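# Latch and run idle or paused thermal cyclers

## Task

For every thermal cycler whose display reads Idle or Paused at the outset: bring its lid down by hand (never let it fall or bang shut) and latch it, then make the cycler display Running, resuming a paused run instead of starting it over. On those cyclers, never press STOP and never raise the lid handle while a run is going. Any cycler that read Running or Complete at the outset must not have a run started, paused or ended, and its status, lid and plate must stay untouched. Since no cycler is fastened, each must finish within about a finger's width of its starting spot, upright and barely rotated. Every plate must stay level in its block. At the end, open the gripper and move the arm away.

## Robot and tools

Robot: one 6-joint arm carrying a two-finger parallel gripper, driven by joint-angle commands. There is only one arm, so every command row is a single flat list.

Frame: scene frame with its origin on the table surface under the arm base, +z up, +y to the left when facing along +x. Positions are in metres, orientations as quaternions (w, x, y, z). The base may sit slightly tilted, and the reported hand position grows less accurate far from the base.

Tool execute_actions, argument actions (a list holding zero or one item), optional pictures (boolean).
- Empty list: no command, just returns the state plus camera images.
- Motion item: {"rows": [[...]], "steps": N}, N from 8 to 15 control steps of 1/30 s (default 15). Each row covers one step; if there are fewer rows than steps, the last row repeats.
- Wait item: {"steps": N} with no rows, N up to 300; time you spend writing is included in it.
Each row has exactly 9 numbers in this order: J1 waist, J2 shoulder, J3 elbow, J4 forearm roll, J5 wrist pitch, J6 wrist roll, gripper position, gripper force_limit, gripper speed. The six joint values are absolute target angles in radians (not offsets), in the same form as the Joint positions line. Ranges: waist -3.491..3.491, shoulder -3.140..3.140, elbow -1.187..4.328, forearm roll -3.316..3.316, wrist pitch -3.140..3.140, wrist roll -3.927..3.927. A target beyond a limit by more than 0.010 and outward of the current angle gets the whole call refused; targets past the true end are clipped there and reported as "joint sent to its limit".
The last three numbers are scaled -1..1. position: +1 fully open (140 mm), around -0.8 the pads touch, -1 closes until blocked. force_limit: roughly 14 N at -1, 60 N at 0, 107 N at +1. speed: roughly 30, 140, 250 mm/s at -1, 0, +1.

Motion limits: joint targets ramp at most 2.62 rad/s (waist, shoulder), 3.14 (elbow), 3.93 (wrist joints), with 0.5 s acceleration, all joints arriving together. Each target is kept within a lead of the measured angle (0.805 rad waist/shoulder, 0.966 elbow, 1.21 wrist joints), and the whole target is pulled back if it would put the hand over 70 mm from where it is. So far moves need several calls. The arm keeps heading for the last row while you think, until it stalls or a step is HELD. The final 8 steps of each motion run after its result is returned.

Result lines: end_effector_position and end_effector_quat_wxyz (the point between the closed pads; the fingers point along gripper +z and open along its y; tips reach ~33 mm past that point when closed, ~9 mm when open, and move ~24 mm further out while closing). Joint positions and velocities (rad, rad/s). position_measured in counts (3 open, 230 pads together, not linear). object_status: 0 moving, 1 blocked while opening, 2 blocked while closing (a grasp), 3 reached target or pads met. To grip, send -1 and look for 2; to squeeze harder, raise force_limit and switch position between -1 and -0.98. Flange force is a noisy estimate of external force on the gripper including held weight; "no reading" means unavailable. "joint command not followed" means clearance checks changed targets; HELD marks steps not sent. MOTOR HOT warns of heating.

Faults: a joint reaching its load limit (142 N m for the first three, 35.6 for the wrist joints, held weight included) or any external force of 150 N stops the arm for 10 s and drops the rest of the call; overheating brakes the arm too. Avoid all of these, along with hard shoves, knocking items off the table (ends the scene), dropping or slamming lids, and tipping or sliding the cyclers.

Task notes: a lid counts as latched only when it is fully closed and its handle rests fully down on its stop. If a closed lid is not latched, keep hold of the handle, swing it all the way up (the lid may rise) and then down onto its stop. START and the RESUME soft key have no effect until the lid is latched. Read each display first to sort cyclers into Idle/Paused versus Running/Complete.

Tool zoom_image: camera (cam_head_left, cam_head_right, cam_high, cam_low, cam_wrist) and region [x0, y0, x1, y1] in pixels of that camera's latest image, origin top-left, at most 504x504. Images are 896x504 except cam_wrist, 616x616 fisheye. Calibration intrinsics and world-to-camera transforms are provided and may be off by a couple of degrees and millimetres.

Tool finished_scene: scene (integer, the current scene's number). Replying without any tool call ends everything.

Each tool is called after "Emit:" as name(argument=value, ...) on one line, values as JSON.

## Session

Emit:
execute_actions(actions=[])

Scene clock: 0.00 s of 7800.00 s.
end_effector_position=(+0.3063, +0.1246, +0.1320) position_measured=3 object_status=3 end_effector_quat_wxyz=(-0.143, +0.537, +0.830, -0.045)
Joint positions: [ 1.006  0.619 -0.484  0.24  -1.159  2.419]
Joint velocities: [-0.    -0.001 -0.    -0.     0.    -0.   ]
Flange force (N, the push that the arm receives, along the gripper's own x y z axes): no reading

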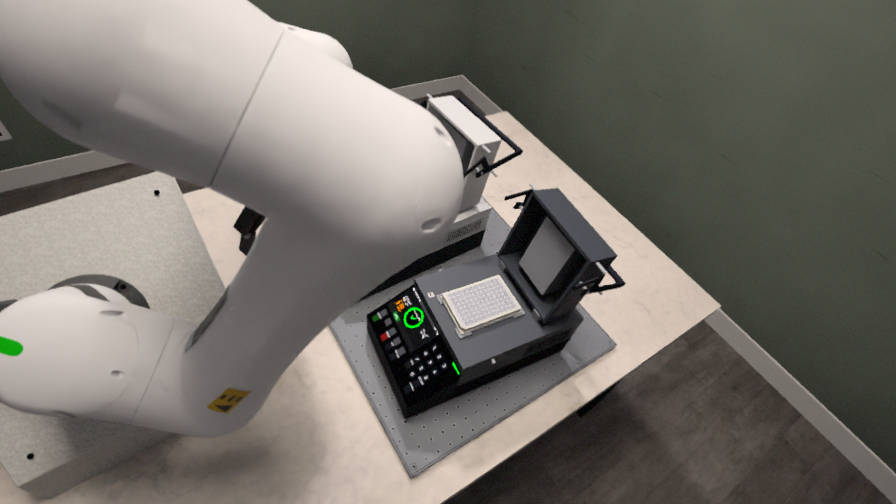

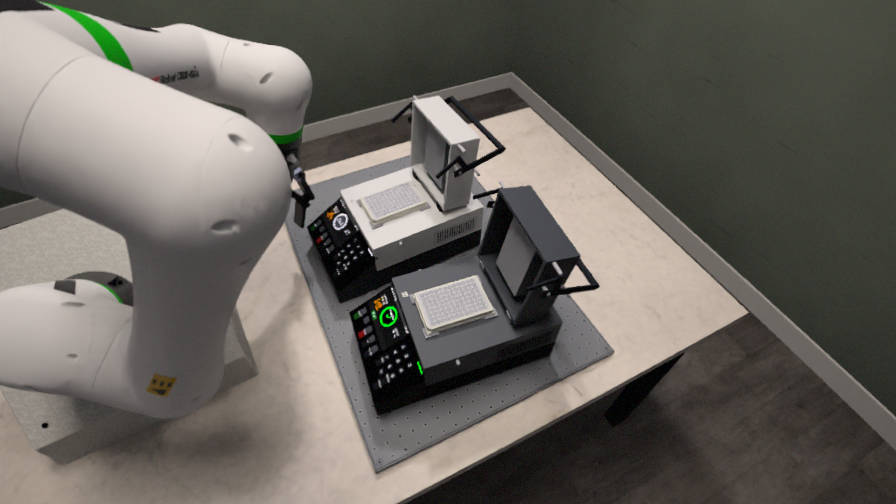

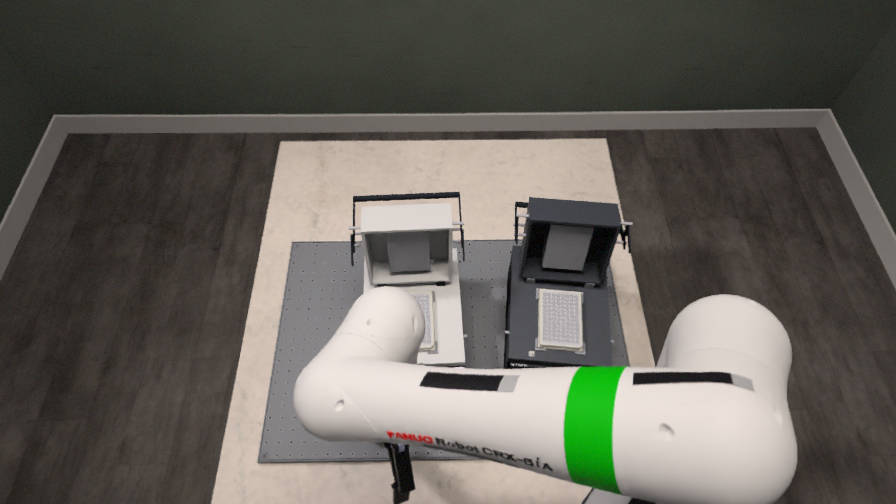

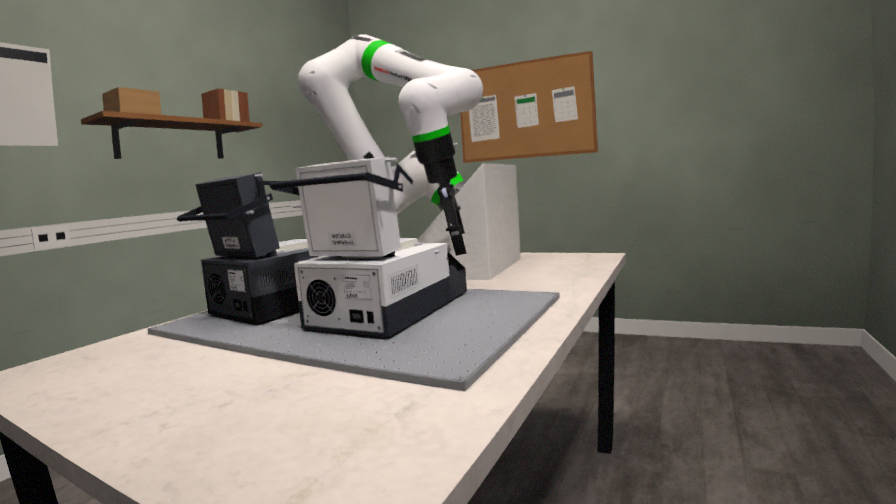

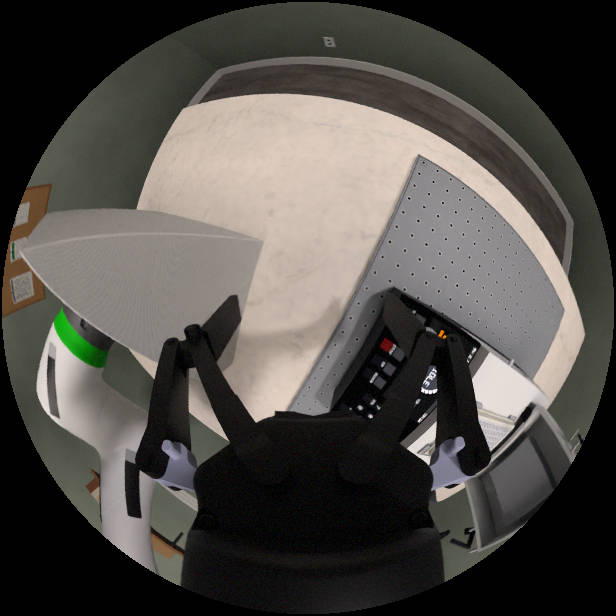

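Emit:
zoom_image(camera="cam_head_right", region=[290,80,620,420])

Emit:
zoom_image(camera="cam_low", region=[160,140,500,350])

Emit:
zoom_image(camera="cam_high", region=[330,170,650,380])

Region (290, 80, 620, 420) of cam_head_right's 896x504 image, scaled by 1.482, with more detail than that image has; it fills the left 489 columns of this view, and the rest is white.

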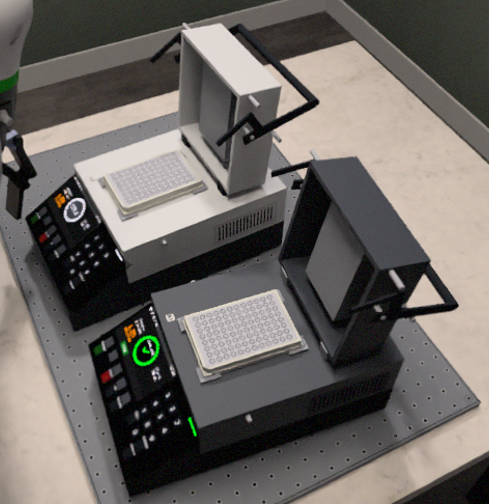

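Region (160, 140, 500, 350) of cam_low's 896x504 image, scaled by 1.482, with more detail than that image has; it fills the top 311 rows of this view, and the rest is white.

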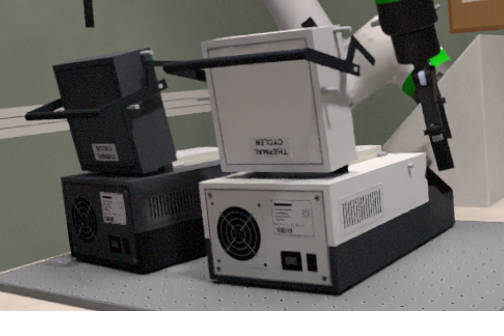

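Region (330, 170, 650, 380) of cam_high's 896x504 image, scaled by 1.575, with more detail than that image has; it fills the top 331 rows of this view, and the rest is white.

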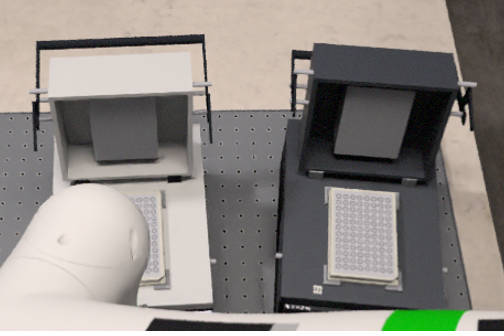

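Emit:
execute_actions(actions=[{"rows":[[1.1,0.15,-0.3,0.4,-1.25,2.3,0,-0.5,0]]}])

Emit:
execute_actions(actions=[{"steps":30}])

Scene clock: 2.77 s of 7800.00 s.
end_effector_position=(+0.3475, +0.1302, +0.1810) position_measured=45 object_status=0 end_effector_quat_wxyz=(-0.125, +0.556, +0.822, +0.011)
Joint positions: [ 1.025  0.526 -0.448  0.272 -1.177  2.395]
Joint velocities: [ 0.126 -0.63   0.244  0.207 -0.12  -0.159]
Flange force (N, the push that the arm receives, along the gripper's own x y z axes): [0.3 3.9 1.5]
Steps of this call (steps 1 to 76: nothing new was sent; steps 77 to 83: the first 7 steps of this action). Readings (joint positions | what the end effector reports):
77: [1.006 0.619 -0.484 0.240 -1.159 2.419] | position_measured=3 object_status=0
78: [1.006 0.616 -0.483 0.241 -1.159 2.418] | position_measured=7 object_status=0
80: [1.011 0.592 -0.474 0.249 -1.164 2.412] | position_measured=22 object_status=0
83: the state above

Scene clock: 3.77 s of 7800.00 s.
end_effector_position=(+0.4672, +0.0780, +0.4097) position_measured=129 object_status=3 end_effector_quat_wxyz=(-0.066, +0.624, +0.743, +0.234)
Joint positions: [ 1.1   0.15 -0.3   0.4  -1.25  2.3 ]
Joint velocities: [ 0.     0.001  0.     0.001  0.002 -0.001]
Flange force (N, the push that the arm receives, along the gripper's own x y z axes): [1.7 1.1 7.3]
Kept back: nothing.
Steps of this call (steps 1 to 8: the last 8 steps of your previous action; steps 9 to 30: the robot went on to your last target). Readings (joint positions | what the end effector reports):
1: [1.029 0.505 -0.439 0.279 -1.181 2.390] | position_measured=53 object_status=0
2: [1.033 0.484 -0.431 0.286 -1.185 2.385] | position_measured=60 object_status=0
4: [1.041 0.443 -0.415 0.300 -1.193 2.374] | position_measured=75 object_status=0
8: [1.058 0.361 -0.383 0.328 -1.209 2.353] | position_measured=106 object_status=0
30: the state above

Emit:
execute_actions(actions=[{"rows":[[0.87,0.6,0.13,0.93,-1.3,2.192,0,-0.5,0]]}])

Emit:
execute_actions(actions=[{"steps":25}], pictures=true)

Scene clock: 4.30 s of 7800.00 s.
end_effector_position=(+0.5276, +0.0636, +0.4172) position_measured=129 object_status=3 end_effector_quat_wxyz=(-0.020, +0.646, +0.730, +0.224)
Joint positions: [ 1.052  0.244 -0.21   0.511 -1.26   2.277]
Joint velocities: [-0.337  0.66   0.629  0.766 -0.073 -0.154]
Flange force (N, the push that the arm receives, along the gripper's own x y z axes): [0.9 11.9 6.9]
Steps of this call (steps 1 to 9: the robot went on to your last target; steps 10 to 16: the first 7 steps of this action). Readings (joint positions | what the end effector reports):
10: [1.100 0.150 -0.300 0.400 -1.250 2.300] | position_measured=129 object_status=3
11: [1.098 0.153 -0.297 0.404 -1.250 2.299] | position_measured=129 object_status=3
13: [1.086 0.177 -0.274 0.432 -1.253 2.293] | position_measured=129 object_status=3
16: the state above

Scene clock: 5.13 s of 7800.00 s.
end_effector_position=(+0.7361, +0.0002, +0.4225) position_measured=129 object_status=3 end_effector_quat_wxyz=(+0.153, +0.708, +0.668, +0.174)
Joint positions: [ 0.87   0.6    0.13   0.93  -1.3    2.192]
Joint velocities: [ 0.     0.     0.     0.    -0.001  0.001]
Flange force (N, the push that the arm receives, along the gripper's own x y z axes): [1.6 -1.9 4.0]
Kept back: nothing.
Steps of this call (steps 1 to 8: the last 8 steps of your previous action; steps 9 to 25: the robot went on to your last target). Readings (joint positions | what the end effector reports):
1: [1.041 0.266 -0.189 0.537 -1.263 2.272] | position_measured=129 object_status=3
2: [1.029 0.288 -0.168 0.563 -1.265 2.267] | position_measured=129 object_status=3
4: [1.007 0.332 -0.126 0.615 -1.270 2.256] | position_measured=129 object_status=3
8: [0.961 0.422 -0.040 0.720 -1.280 2.235] | position_measured=129 object_status=3
25: the state above
camera_calibration (this result's frames):
cam_wrist: T_world_to_cam=[[0.889982, -0.0895549, 0.447116, -0.842278], [-0.261111, -0.903943, 0.338685, 0.0528706], [0.373837, -0.41817, -0.827877, 0.251383], [0, 0, 0, 1]] pos_world=[0.669441, 0.0774828, 0.566803]

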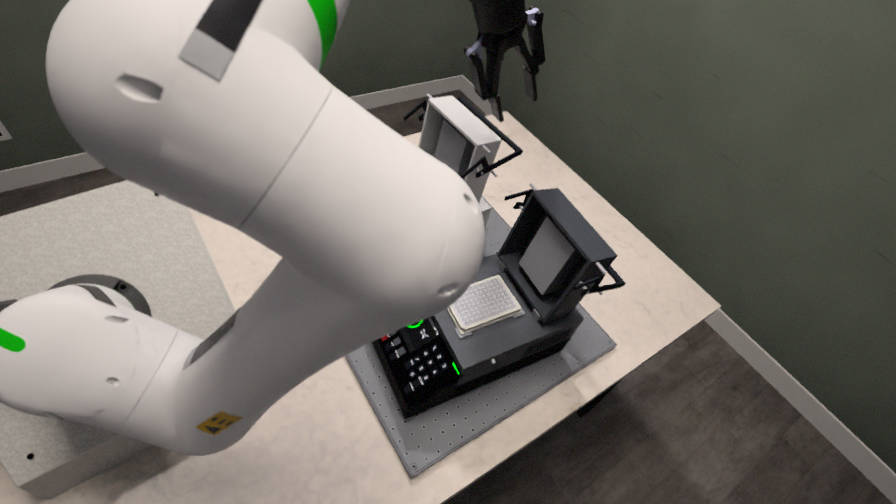

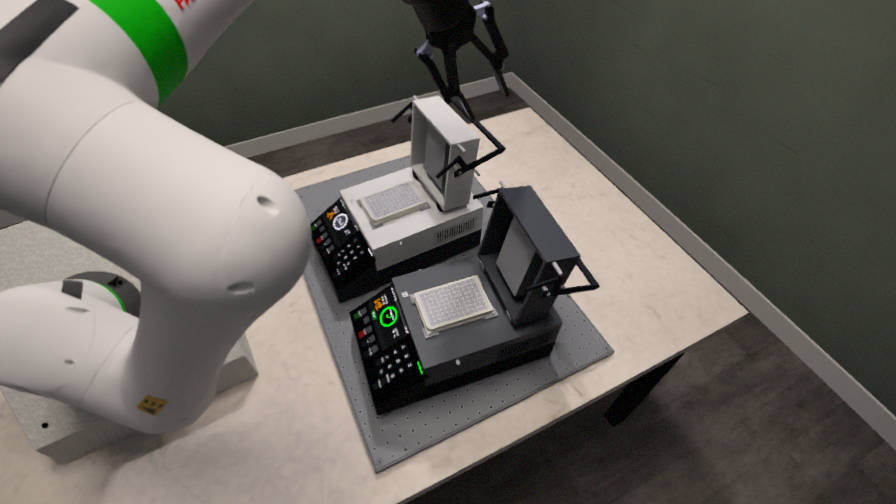

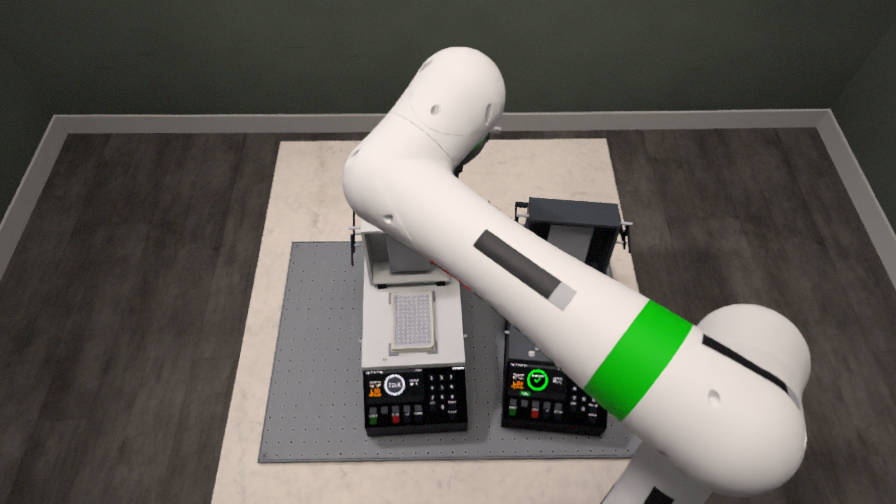

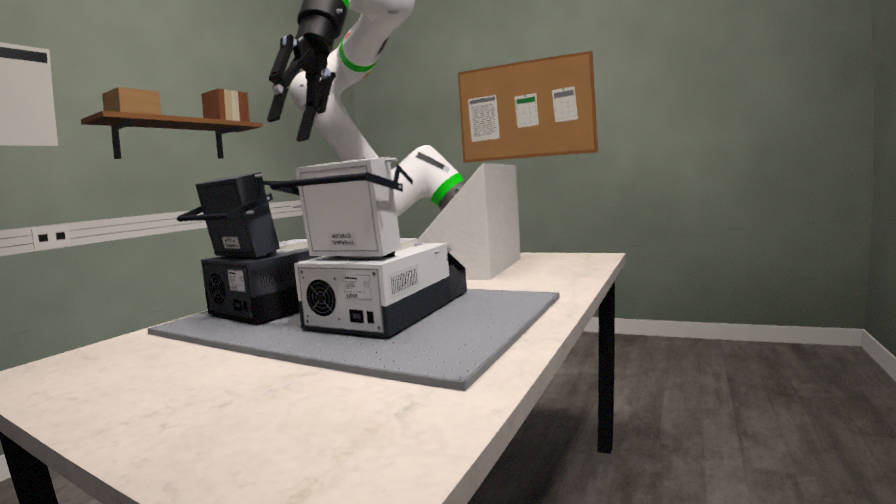

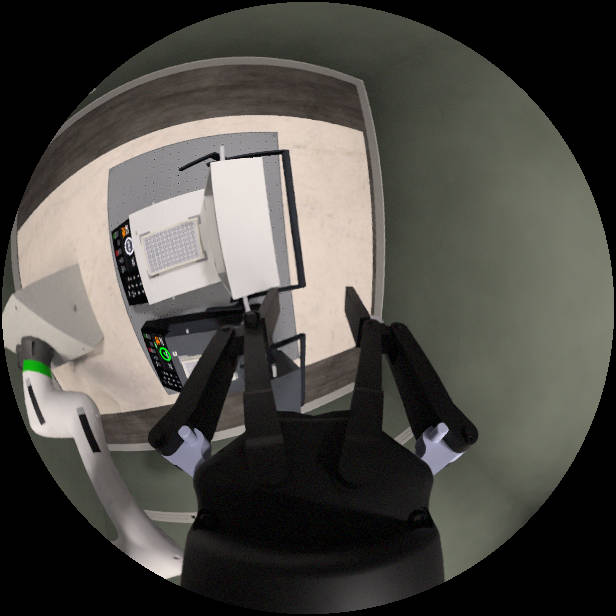

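Emit:
execute_actions(actions=[{"rows":[[0.833,0.74,0.17,0.953,-1.247,2.192,-0.4,-0.5,0]]}])

Emit:
execute_actions(actions=[{"steps":12}], pictures=true)

Scene clock: 6.17 s of 7800.00 s.
end_effector_position=(+0.7536, +0.0343, +0.3817) position_measured=171 object_status=0 end_effector_quat_wxyz=(+0.153, +0.696, +0.683, +0.159)
Joint positions: [ 0.845  0.696  0.157  0.945 -1.264  2.192]
Joint velocities: [-0.164  0.629  0.17   0.1    0.23   0.001]
Flange force (N, the push that the arm receives, along the gripper's own x y z axes): [18.1 1.7 19.3]
Steps of this call (steps 1 to 24: the robot went on to your last target; steps 25 to 31: the first 7 steps of this action). Readings (joint positions | what the end effector reports):
25: [0.870 0.600 0.130 0.930 -1.300 2.192] | position_measured=129 object_status=0
26: [0.869 0.603 0.131 0.931 -1.300 2.192] | position_measured=133 object_status=0
28: [0.863 0.627 0.138 0.935 -1.290 2.192] | position_measured=148 object_status=0
31: the state above

Scene clock: 6.57 s of 7800.00 s.
end_effector_position=(+0.7609, +0.0495, +0.3623) position_measured=179 object_status=3 end_effector_quat_wxyz=(+0.153, +0.691, +0.690, +0.153)
Joint positions: [ 0.833  0.74   0.17   0.953 -1.247  2.192]
Joint velocities: [-0.001  0.    -0.     0.    -0.    -0.002]
Flange force (N, the push that the arm receives, along the gripper's own x y z axes): [-2.9 -11.3 2.3]
Kept back: nothing.
Steps of this call (steps 1 to 8: the last 8 steps of your previous action; steps 9 to 12: the robot went on to your last target). Readings (joint positions | what the end effector reports):
1: [0.840 0.715 0.162 0.949 -1.257 2.192] | position_measured=177 object_status=0
2: [0.836 0.728 0.166 0.951 -1.252 2.192] | position_measured=179 object_status=0
4: [0.833 0.739 0.170 0.953 -1.247 2.192] | position_measured=179 object_status=0
8: [0.833 0.740 0.170 0.953 -1.247 2.192] | position_measured=179 object_status=3
12: the state above
camera_calibration (this result's frames):
cam_wrist: T_world_to_cam=[[0.905674, -0.0289611, 0.422984, -0.839243], [-0.207817, -0.899918, 0.383353, 0.0673553], [0.369548, -0.435096, -0.821051, 0.214556], [0, 0, 0, 1]] pos_world=[0.694789, 0.129661, 0.505327]

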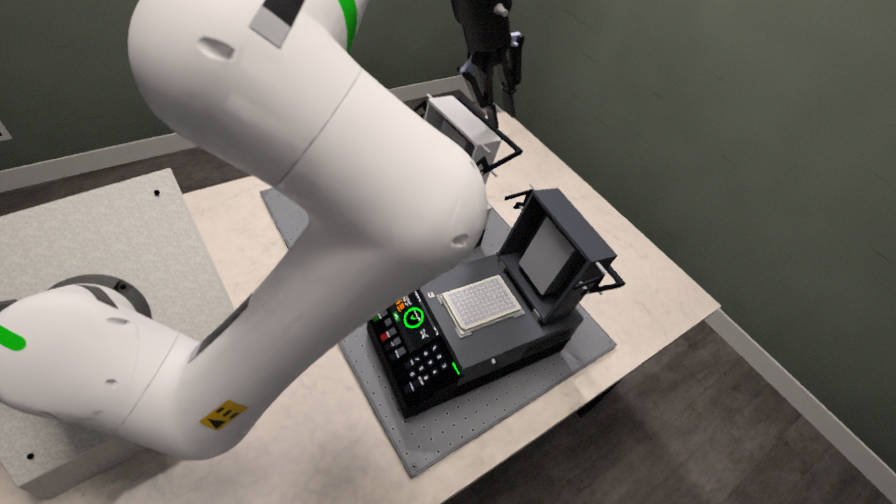

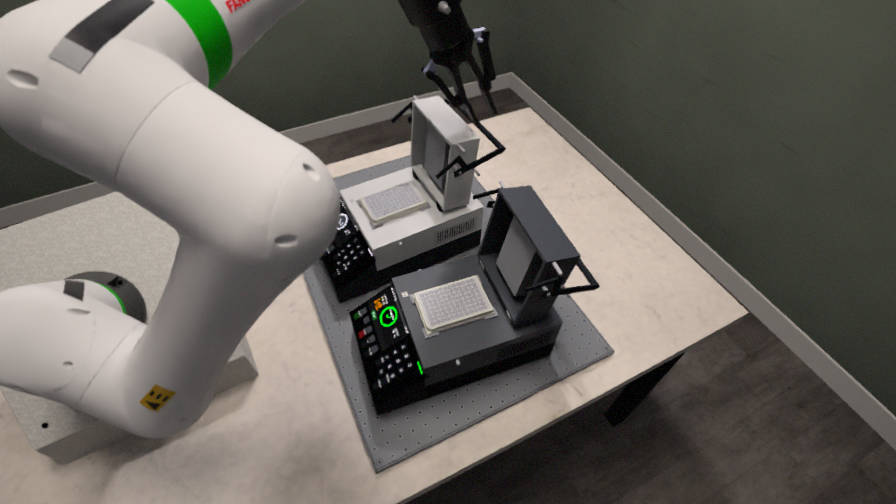

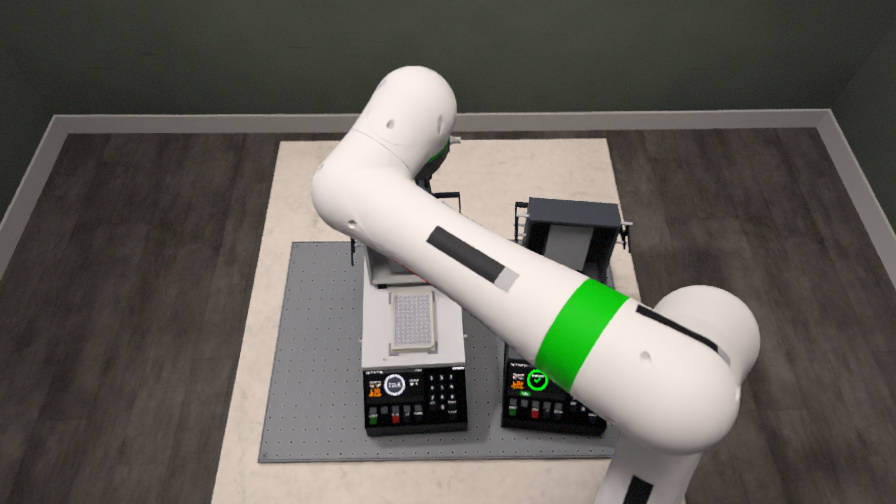

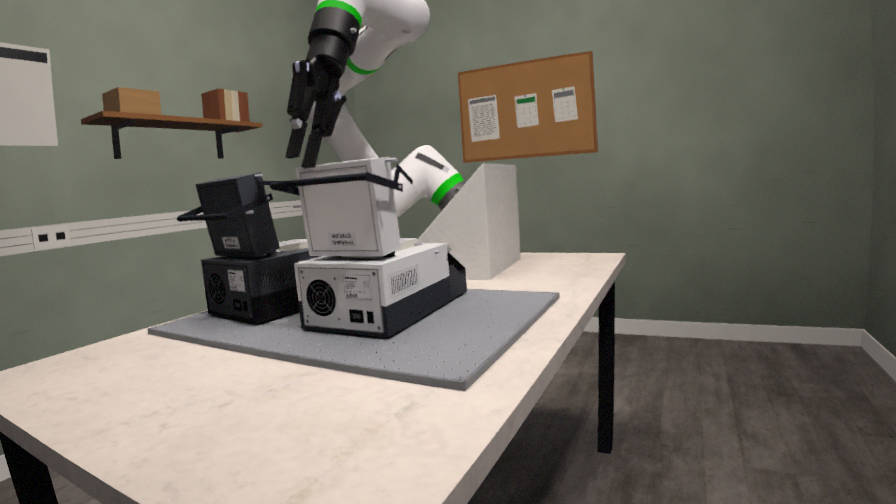

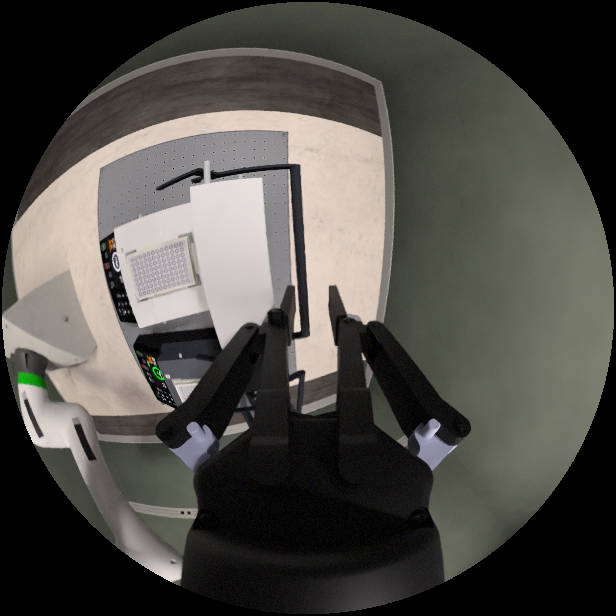

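Emit:
execute_actions(actions=[{"rows":[[0.762,0.768,0.117,1.006,-1.153,2.155,-0.4,-0.5,0]]}])

Emit:
execute_actions(actions=[{"rows":[[0.762,0.768,0.117,1.006,-1.153,2.155,-1,-0.5,0]]}], pictures=true)

Scene clock: 7.10 s of 7800.00 s.
end_effector_position=(+0.7786, +0.0480, +0.3132) position_measured=179 object_status=3 end_effector_quat_wxyz=(+0.154, +0.691, +0.689, +0.155)
Joint positions: [ 0.768  0.765  0.122  1.005 -1.159  2.158]
Joint velocities: [-0.169  0.035 -0.103  0.114  0.265 -0.094]
Flange force (N, the push that the arm receives, along the gripper's own x y z axes): [-3.4 45.7 -102.7]
Steps of this call (steps 1 to 9: the robot went on to your last target; steps 10 to 16: the first 7 steps of this action). Readings (joint positions | what the end effector reports):
10: [0.833 0.740 0.170 0.953 -1.247 2.192] | position_measured=179 object_status=3
11: [0.830 0.741 0.168 0.955 -1.242 2.190] | position_measured=179 object_status=3
13: [0.806 0.751 0.150 0.973 -1.211 2.178] | position_measured=179 object_status=3
16: the state above

Scene clock: 17.17 s of 7800.00 s.
end_effector_position=(+0.7803, +0.0479, +0.3140) position_measured=179 object_status=3 end_effector_quat_wxyz=(+0.156, +0.690, +0.689, +0.157)
Joint positions: [ 0.767  0.764  0.122  1.009 -1.155  2.157]
Joint velocities: [ 0. -0.  0. -0.  0.  0.]
Flange force (N, the push that the arm receives, along the gripper's own x y z axes): [5.7 7.3 -30.2]
FORCE FAULT: contact force on the arm reached its limit, and the arm stopped for 10 seconds. The contact can be on any part of the arm, not only on its tool. The arm's remaining commands of this call were not run. The arm holds still and accepts commands again. Move the arm away from the contact; if what it grips holds it there, let go first. Pushing or pulling that hard again can fault the arm again.
Kept back: nothing.
The stop began at step 2 of this call (marked STOPPED below). From that step on the arm followed nothing that you had sent. 22 steps, steps kept back included, did not run and will not run. Nothing is kept back now, and the robot has no last target.
Steps of this call (step 1: the first step of the 8 kept back from your previous action; steps 2 to 302: the stop). Readings (joint positions | what the end effector reports):
1: [0.766 0.765 0.121 1.008 -1.155 2.157] | position_measured=179 object_status=3
2: [0.767 0.764 0.122 1.009 -1.155 2.157] | position_measured=179 object_status=3 STOPPED
4: [0.767 0.764 0.122 1.009 -1.155 2.157] | position_measured=179 object_status=3
8: [0.767 0.764 0.122 1.009 -1.155 2.157] | position_measured=179 object_status=3
302: the state above
camera_calibration (this result's frames):
cam_wrist: T_world_to_cam=[[0.901879, -0.0294258, 0.430986, -0.835986], [-0.210929, -0.90066, 0.379896, 0.0920686], [0.376993, -0.433528, -0.818493, 0.160349], [0, 0, 0, 1]] pos_world=[0.712928, 0.127838, 0.456566]

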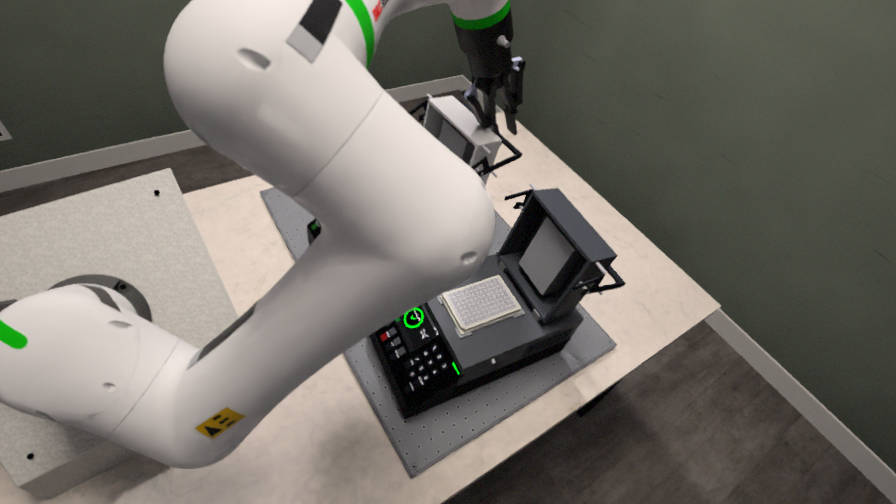

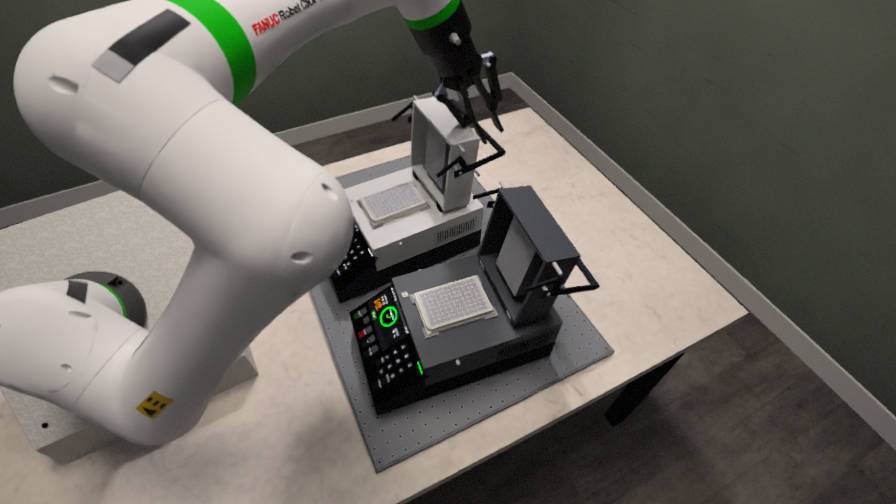

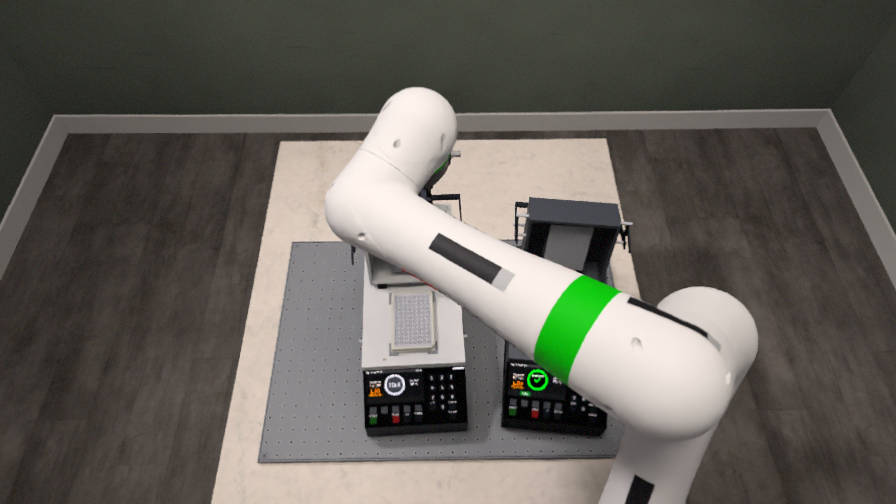

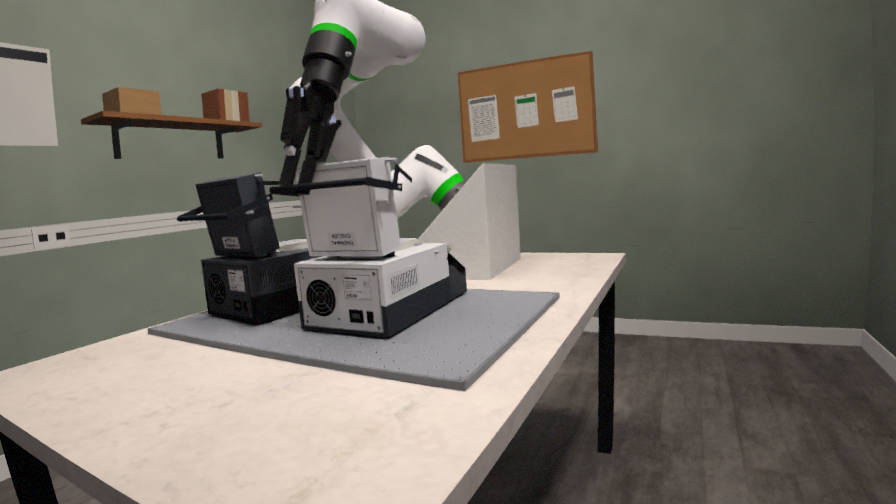

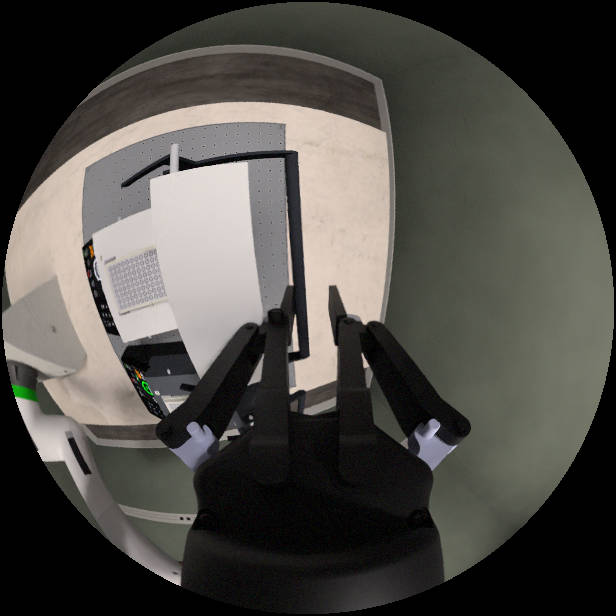

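Emit:
execute_actions(actions=[{"rows":[[0.768,0.83,0.275,0.93,-1.265,2.24,-0.4,-0.5,0],[0.768,0.83,0.275,0.93,-1.265,2.24,-0.4,-0.5,0],[0.768,0.83,0.275,0.93,-1.265,2.24,-0.4,-0.5,0],[0.768,0.83,0.275,0.93,-1.265,2.24,-0.4,-0.5,0],[0.768,0.83,0.275,0.93,-1.265,2.24,-0.4,-0.5,0],[0.755,0.994,0.617,0.75,-1.498,2.428,-0.4,-0.5,0]]}])

Emit:
execute_actions(actions=[{"steps":25}], pictures=true)

Scene clock: 18.10 s of 7800.00 s.
end_effector_position=(+0.7842, +0.0417, +0.3165) position_measured=179 object_status=3 end_effector_quat_wxyz=(+0.141, +0.699, +0.689, +0.131)
Joint positions: [ 0.767  0.816  0.242  0.946 -1.242  2.222]
Joint velocities: [-0.     0.468  1.078 -0.54  -0.771  0.585]
Flange force (N, the push that the arm receives, along the gripper's own x y z axes): [20.1 -49.1 -6.2]
Steps of this call (steps 1 to 21: nothing new was sent; steps 22 to 28: the first 7 steps of this action). Readings (joint positions | what the end effector reports):
22: [0.767 0.764 0.122 1.009 -1.155 2.157] | position_measured=179 object_status=3
23: [0.767 0.766 0.126 1.007 -1.157 2.159] | position_measured=179 object_status=3
25: [0.767 0.778 0.154 0.992 -1.178 2.174] | position_measured=179 object_status=3
28: the state above

Scene clock: 18.93 s of 7800.00 s.
end_effector_position=(+0.7765, +0.0487, +0.3083) position_measured=179 object_status=3 end_effector_quat_wxyz=(+0.061, +0.705, +0.704, +0.063)
Joint positions: [ 0.755  0.994  0.617  0.75  -1.498  2.428]
Joint velocities: [-0.     0.     0.    -0.    -0.     0.002]
Flange force (N, the push that the arm receives, along the gripper's own x y z axes): [-2.8 -7.1 4.0]
Kept back: nothing.
Steps of this call (steps 1 to 8: the last 8 steps of your previous action; steps 9 to 25: the robot went on to your last target). Readings (joint positions | what the end effector reports):
1: [0.767 0.834 0.282 0.926 -1.270 2.244] | position_measured=179 object_status=3
2: [0.767 0.855 0.329 0.902 -1.303 2.270] | position_measured=179 object_status=3
4: [0.765 0.903 0.433 0.849 -1.374 2.326] | position_measured=179 object_status=3
8: [0.757 0.974 0.577 0.771 -1.471 2.406] | position_measured=179 object_status=3
25: the state above
camera_calibration (this result's frames):
cam_wrist: T_world_to_cam=[[0.984266, -0.0287049, 0.174344, -0.814925], [-0.100847, -0.901477, 0.420914, -0.00392279], [0.145084, -0.431874, -0.890189, 0.359563], [0, 0, 0, 1]] pos_world=[0.749541, 0.128357, 0.463807]

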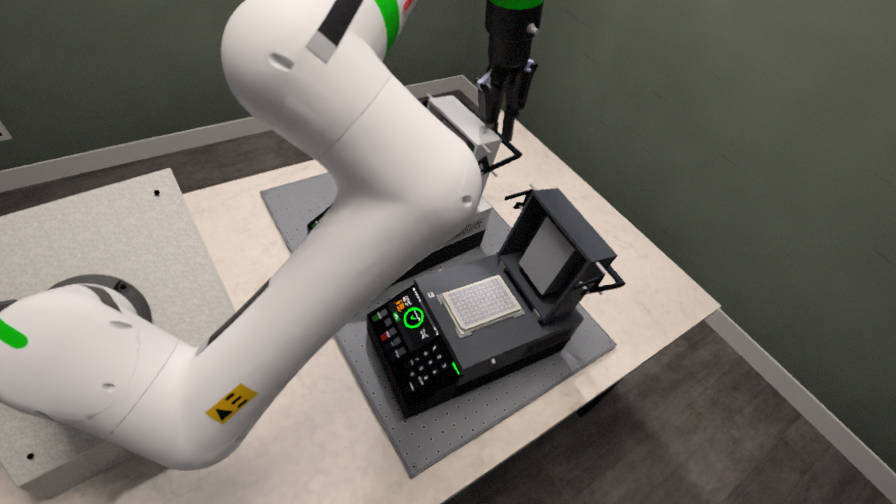

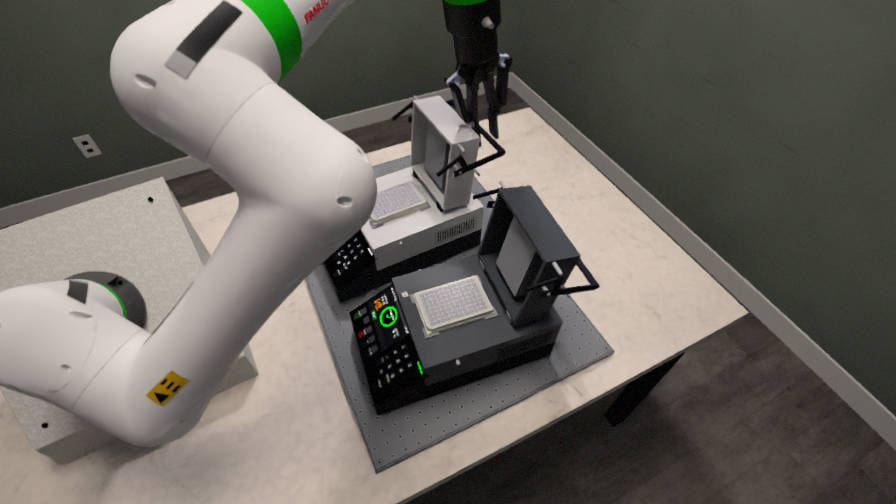

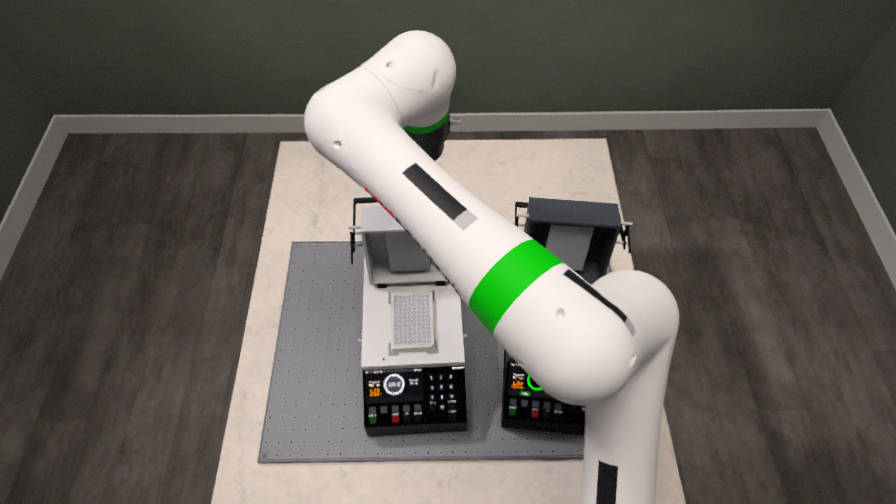

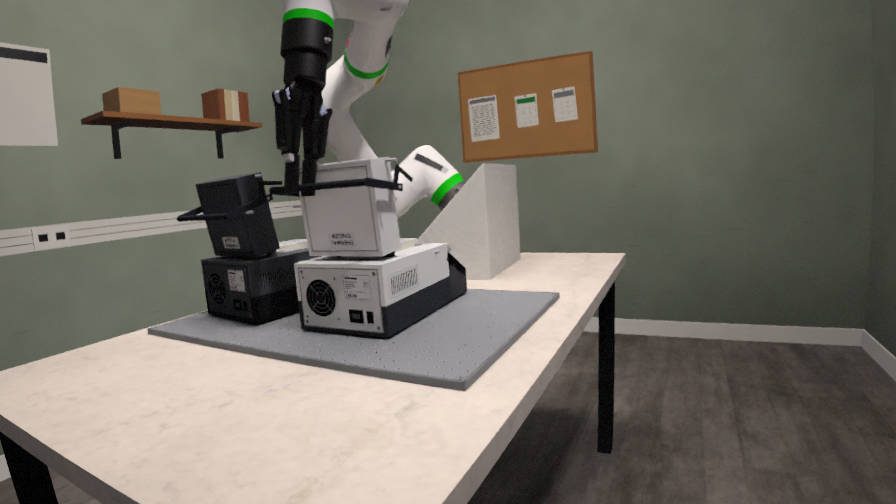

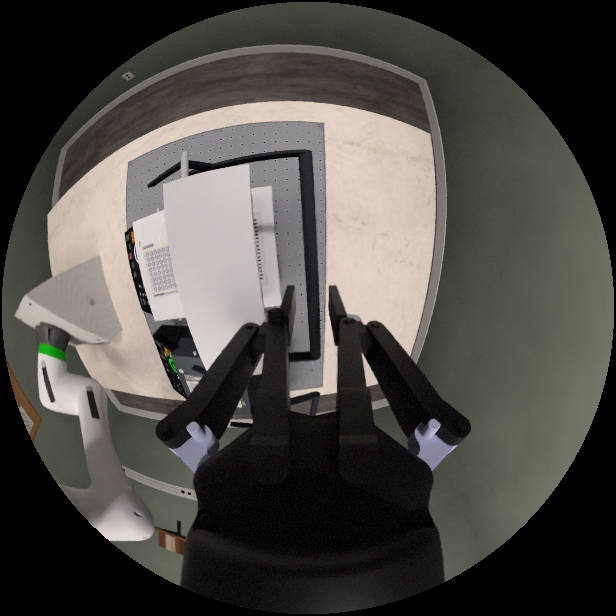

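Emit:
execute_actions(actions=[{"rows":[[0.755,0.994,0.617,0.75,-1.498,2.428,-1,-0.3,0]],"steps":10}])

Emit:
execute_actions(actions=[{"rows":[[0.786,0.918,0.5,0.742,-1.49,2.38,-1,-0.3,0]]}])

Emit:
execute_actions(actions=[{"steps":9}])

Scene clock: 19.97 s of 7800.00 s.
end_effector_position=(+0.7765, +0.0487, +0.3083) position_measured=183 object_status=0 end_effector_quat_wxyz=(+0.061, +0.705, +0.704, +0.063)
Joint positions: [ 0.755  0.994  0.617  0.75  -1.498  2.428]
Joint velocities: [-0.001  0.    -0.    -0.001 -0.002 -0.001]
Flange force (N, the push that the arm receives, along the gripper's own x y z axes): [-2.9 -13.4 5.2]
Steps of this call (steps 1 to 15: the robot went on to your last target; steps 16 to 29: nothing new was sent; steps 30 to 31: the first 2 steps of this action). Readings (joint positions | what the end effector reports):
30: [0.755 0.994 0.617 0.750 -1.498 2.428] | position_measured=179 object_status=0
31: the state above

Scene clock: 20.47 s of 7800.00 s.
end_effector_position=(+0.7525, +0.0483, +0.3185) position_measured=216 object_status=2 end_effector_quat_wxyz=(+0.061, +0.704, +0.704, +0.062)
Joint positions: [ 0.781  0.93   0.519  0.743 -1.492  2.388]
Joint velocities: [ 0.117 -0.288 -0.446 -0.035  0.033 -0.182]
Flange force (N, the push that the arm receives, along the gripper's own x y z axes): [-14.8 -19.6 0.6]
Steps of this call (steps 1 to 8: the last 8 steps of your previous action; steps 9 to 15: the first 7 steps of this action). Readings (joint positions | what the end effector reports):
9: [0.755 0.994 0.617 0.750 -1.498 2.428] | position_measured=216 object_status=0
10: [0.756 0.992 0.613 0.750 -1.498 2.427] | position_measured=216 object_status=0
12: [0.763 0.973 0.585 0.748 -1.496 2.415] | position_measured=216 object_status=0
15: the state above

Scene clock: 20.77 s of 7800.00 s.
end_effector_position=(+0.7477, +0.0482, +0.3200) position_measured=216 object_status=2 end_effector_quat_wxyz=(+0.061, +0.704, +0.704, +0.062)
Joint positions: [ 0.786  0.918  0.5    0.742 -1.49   2.38 ]
Joint velocities: [ 0.    -0.001 -0.    -0.001 -0.     0.001]
Flange force (N, the push that the arm receives, along the gripper's own x y z axes): [-8.2 -10.7 13.7]
Kept back: nothing.
Steps of this call (steps 1 to 8: the last 8 steps of your previous action; step 9: the robot went on to your last target). Readings (joint positions | what the end effector reports):
1: [0.784 0.923 0.507 0.742 -1.491 2.383] | position_measured=216 object_status=2
2: [0.786 0.919 0.502 0.742 -1.490 2.381] | position_measured=216 object_status=2
4: [0.786 0.918 0.500 0.742 -1.490 2.380] | position_measured=216 object_status=2
8: [0.786 0.918 0.500 0.742 -1.490 2.380] | position_measured=216 object_status=2
9: the state above


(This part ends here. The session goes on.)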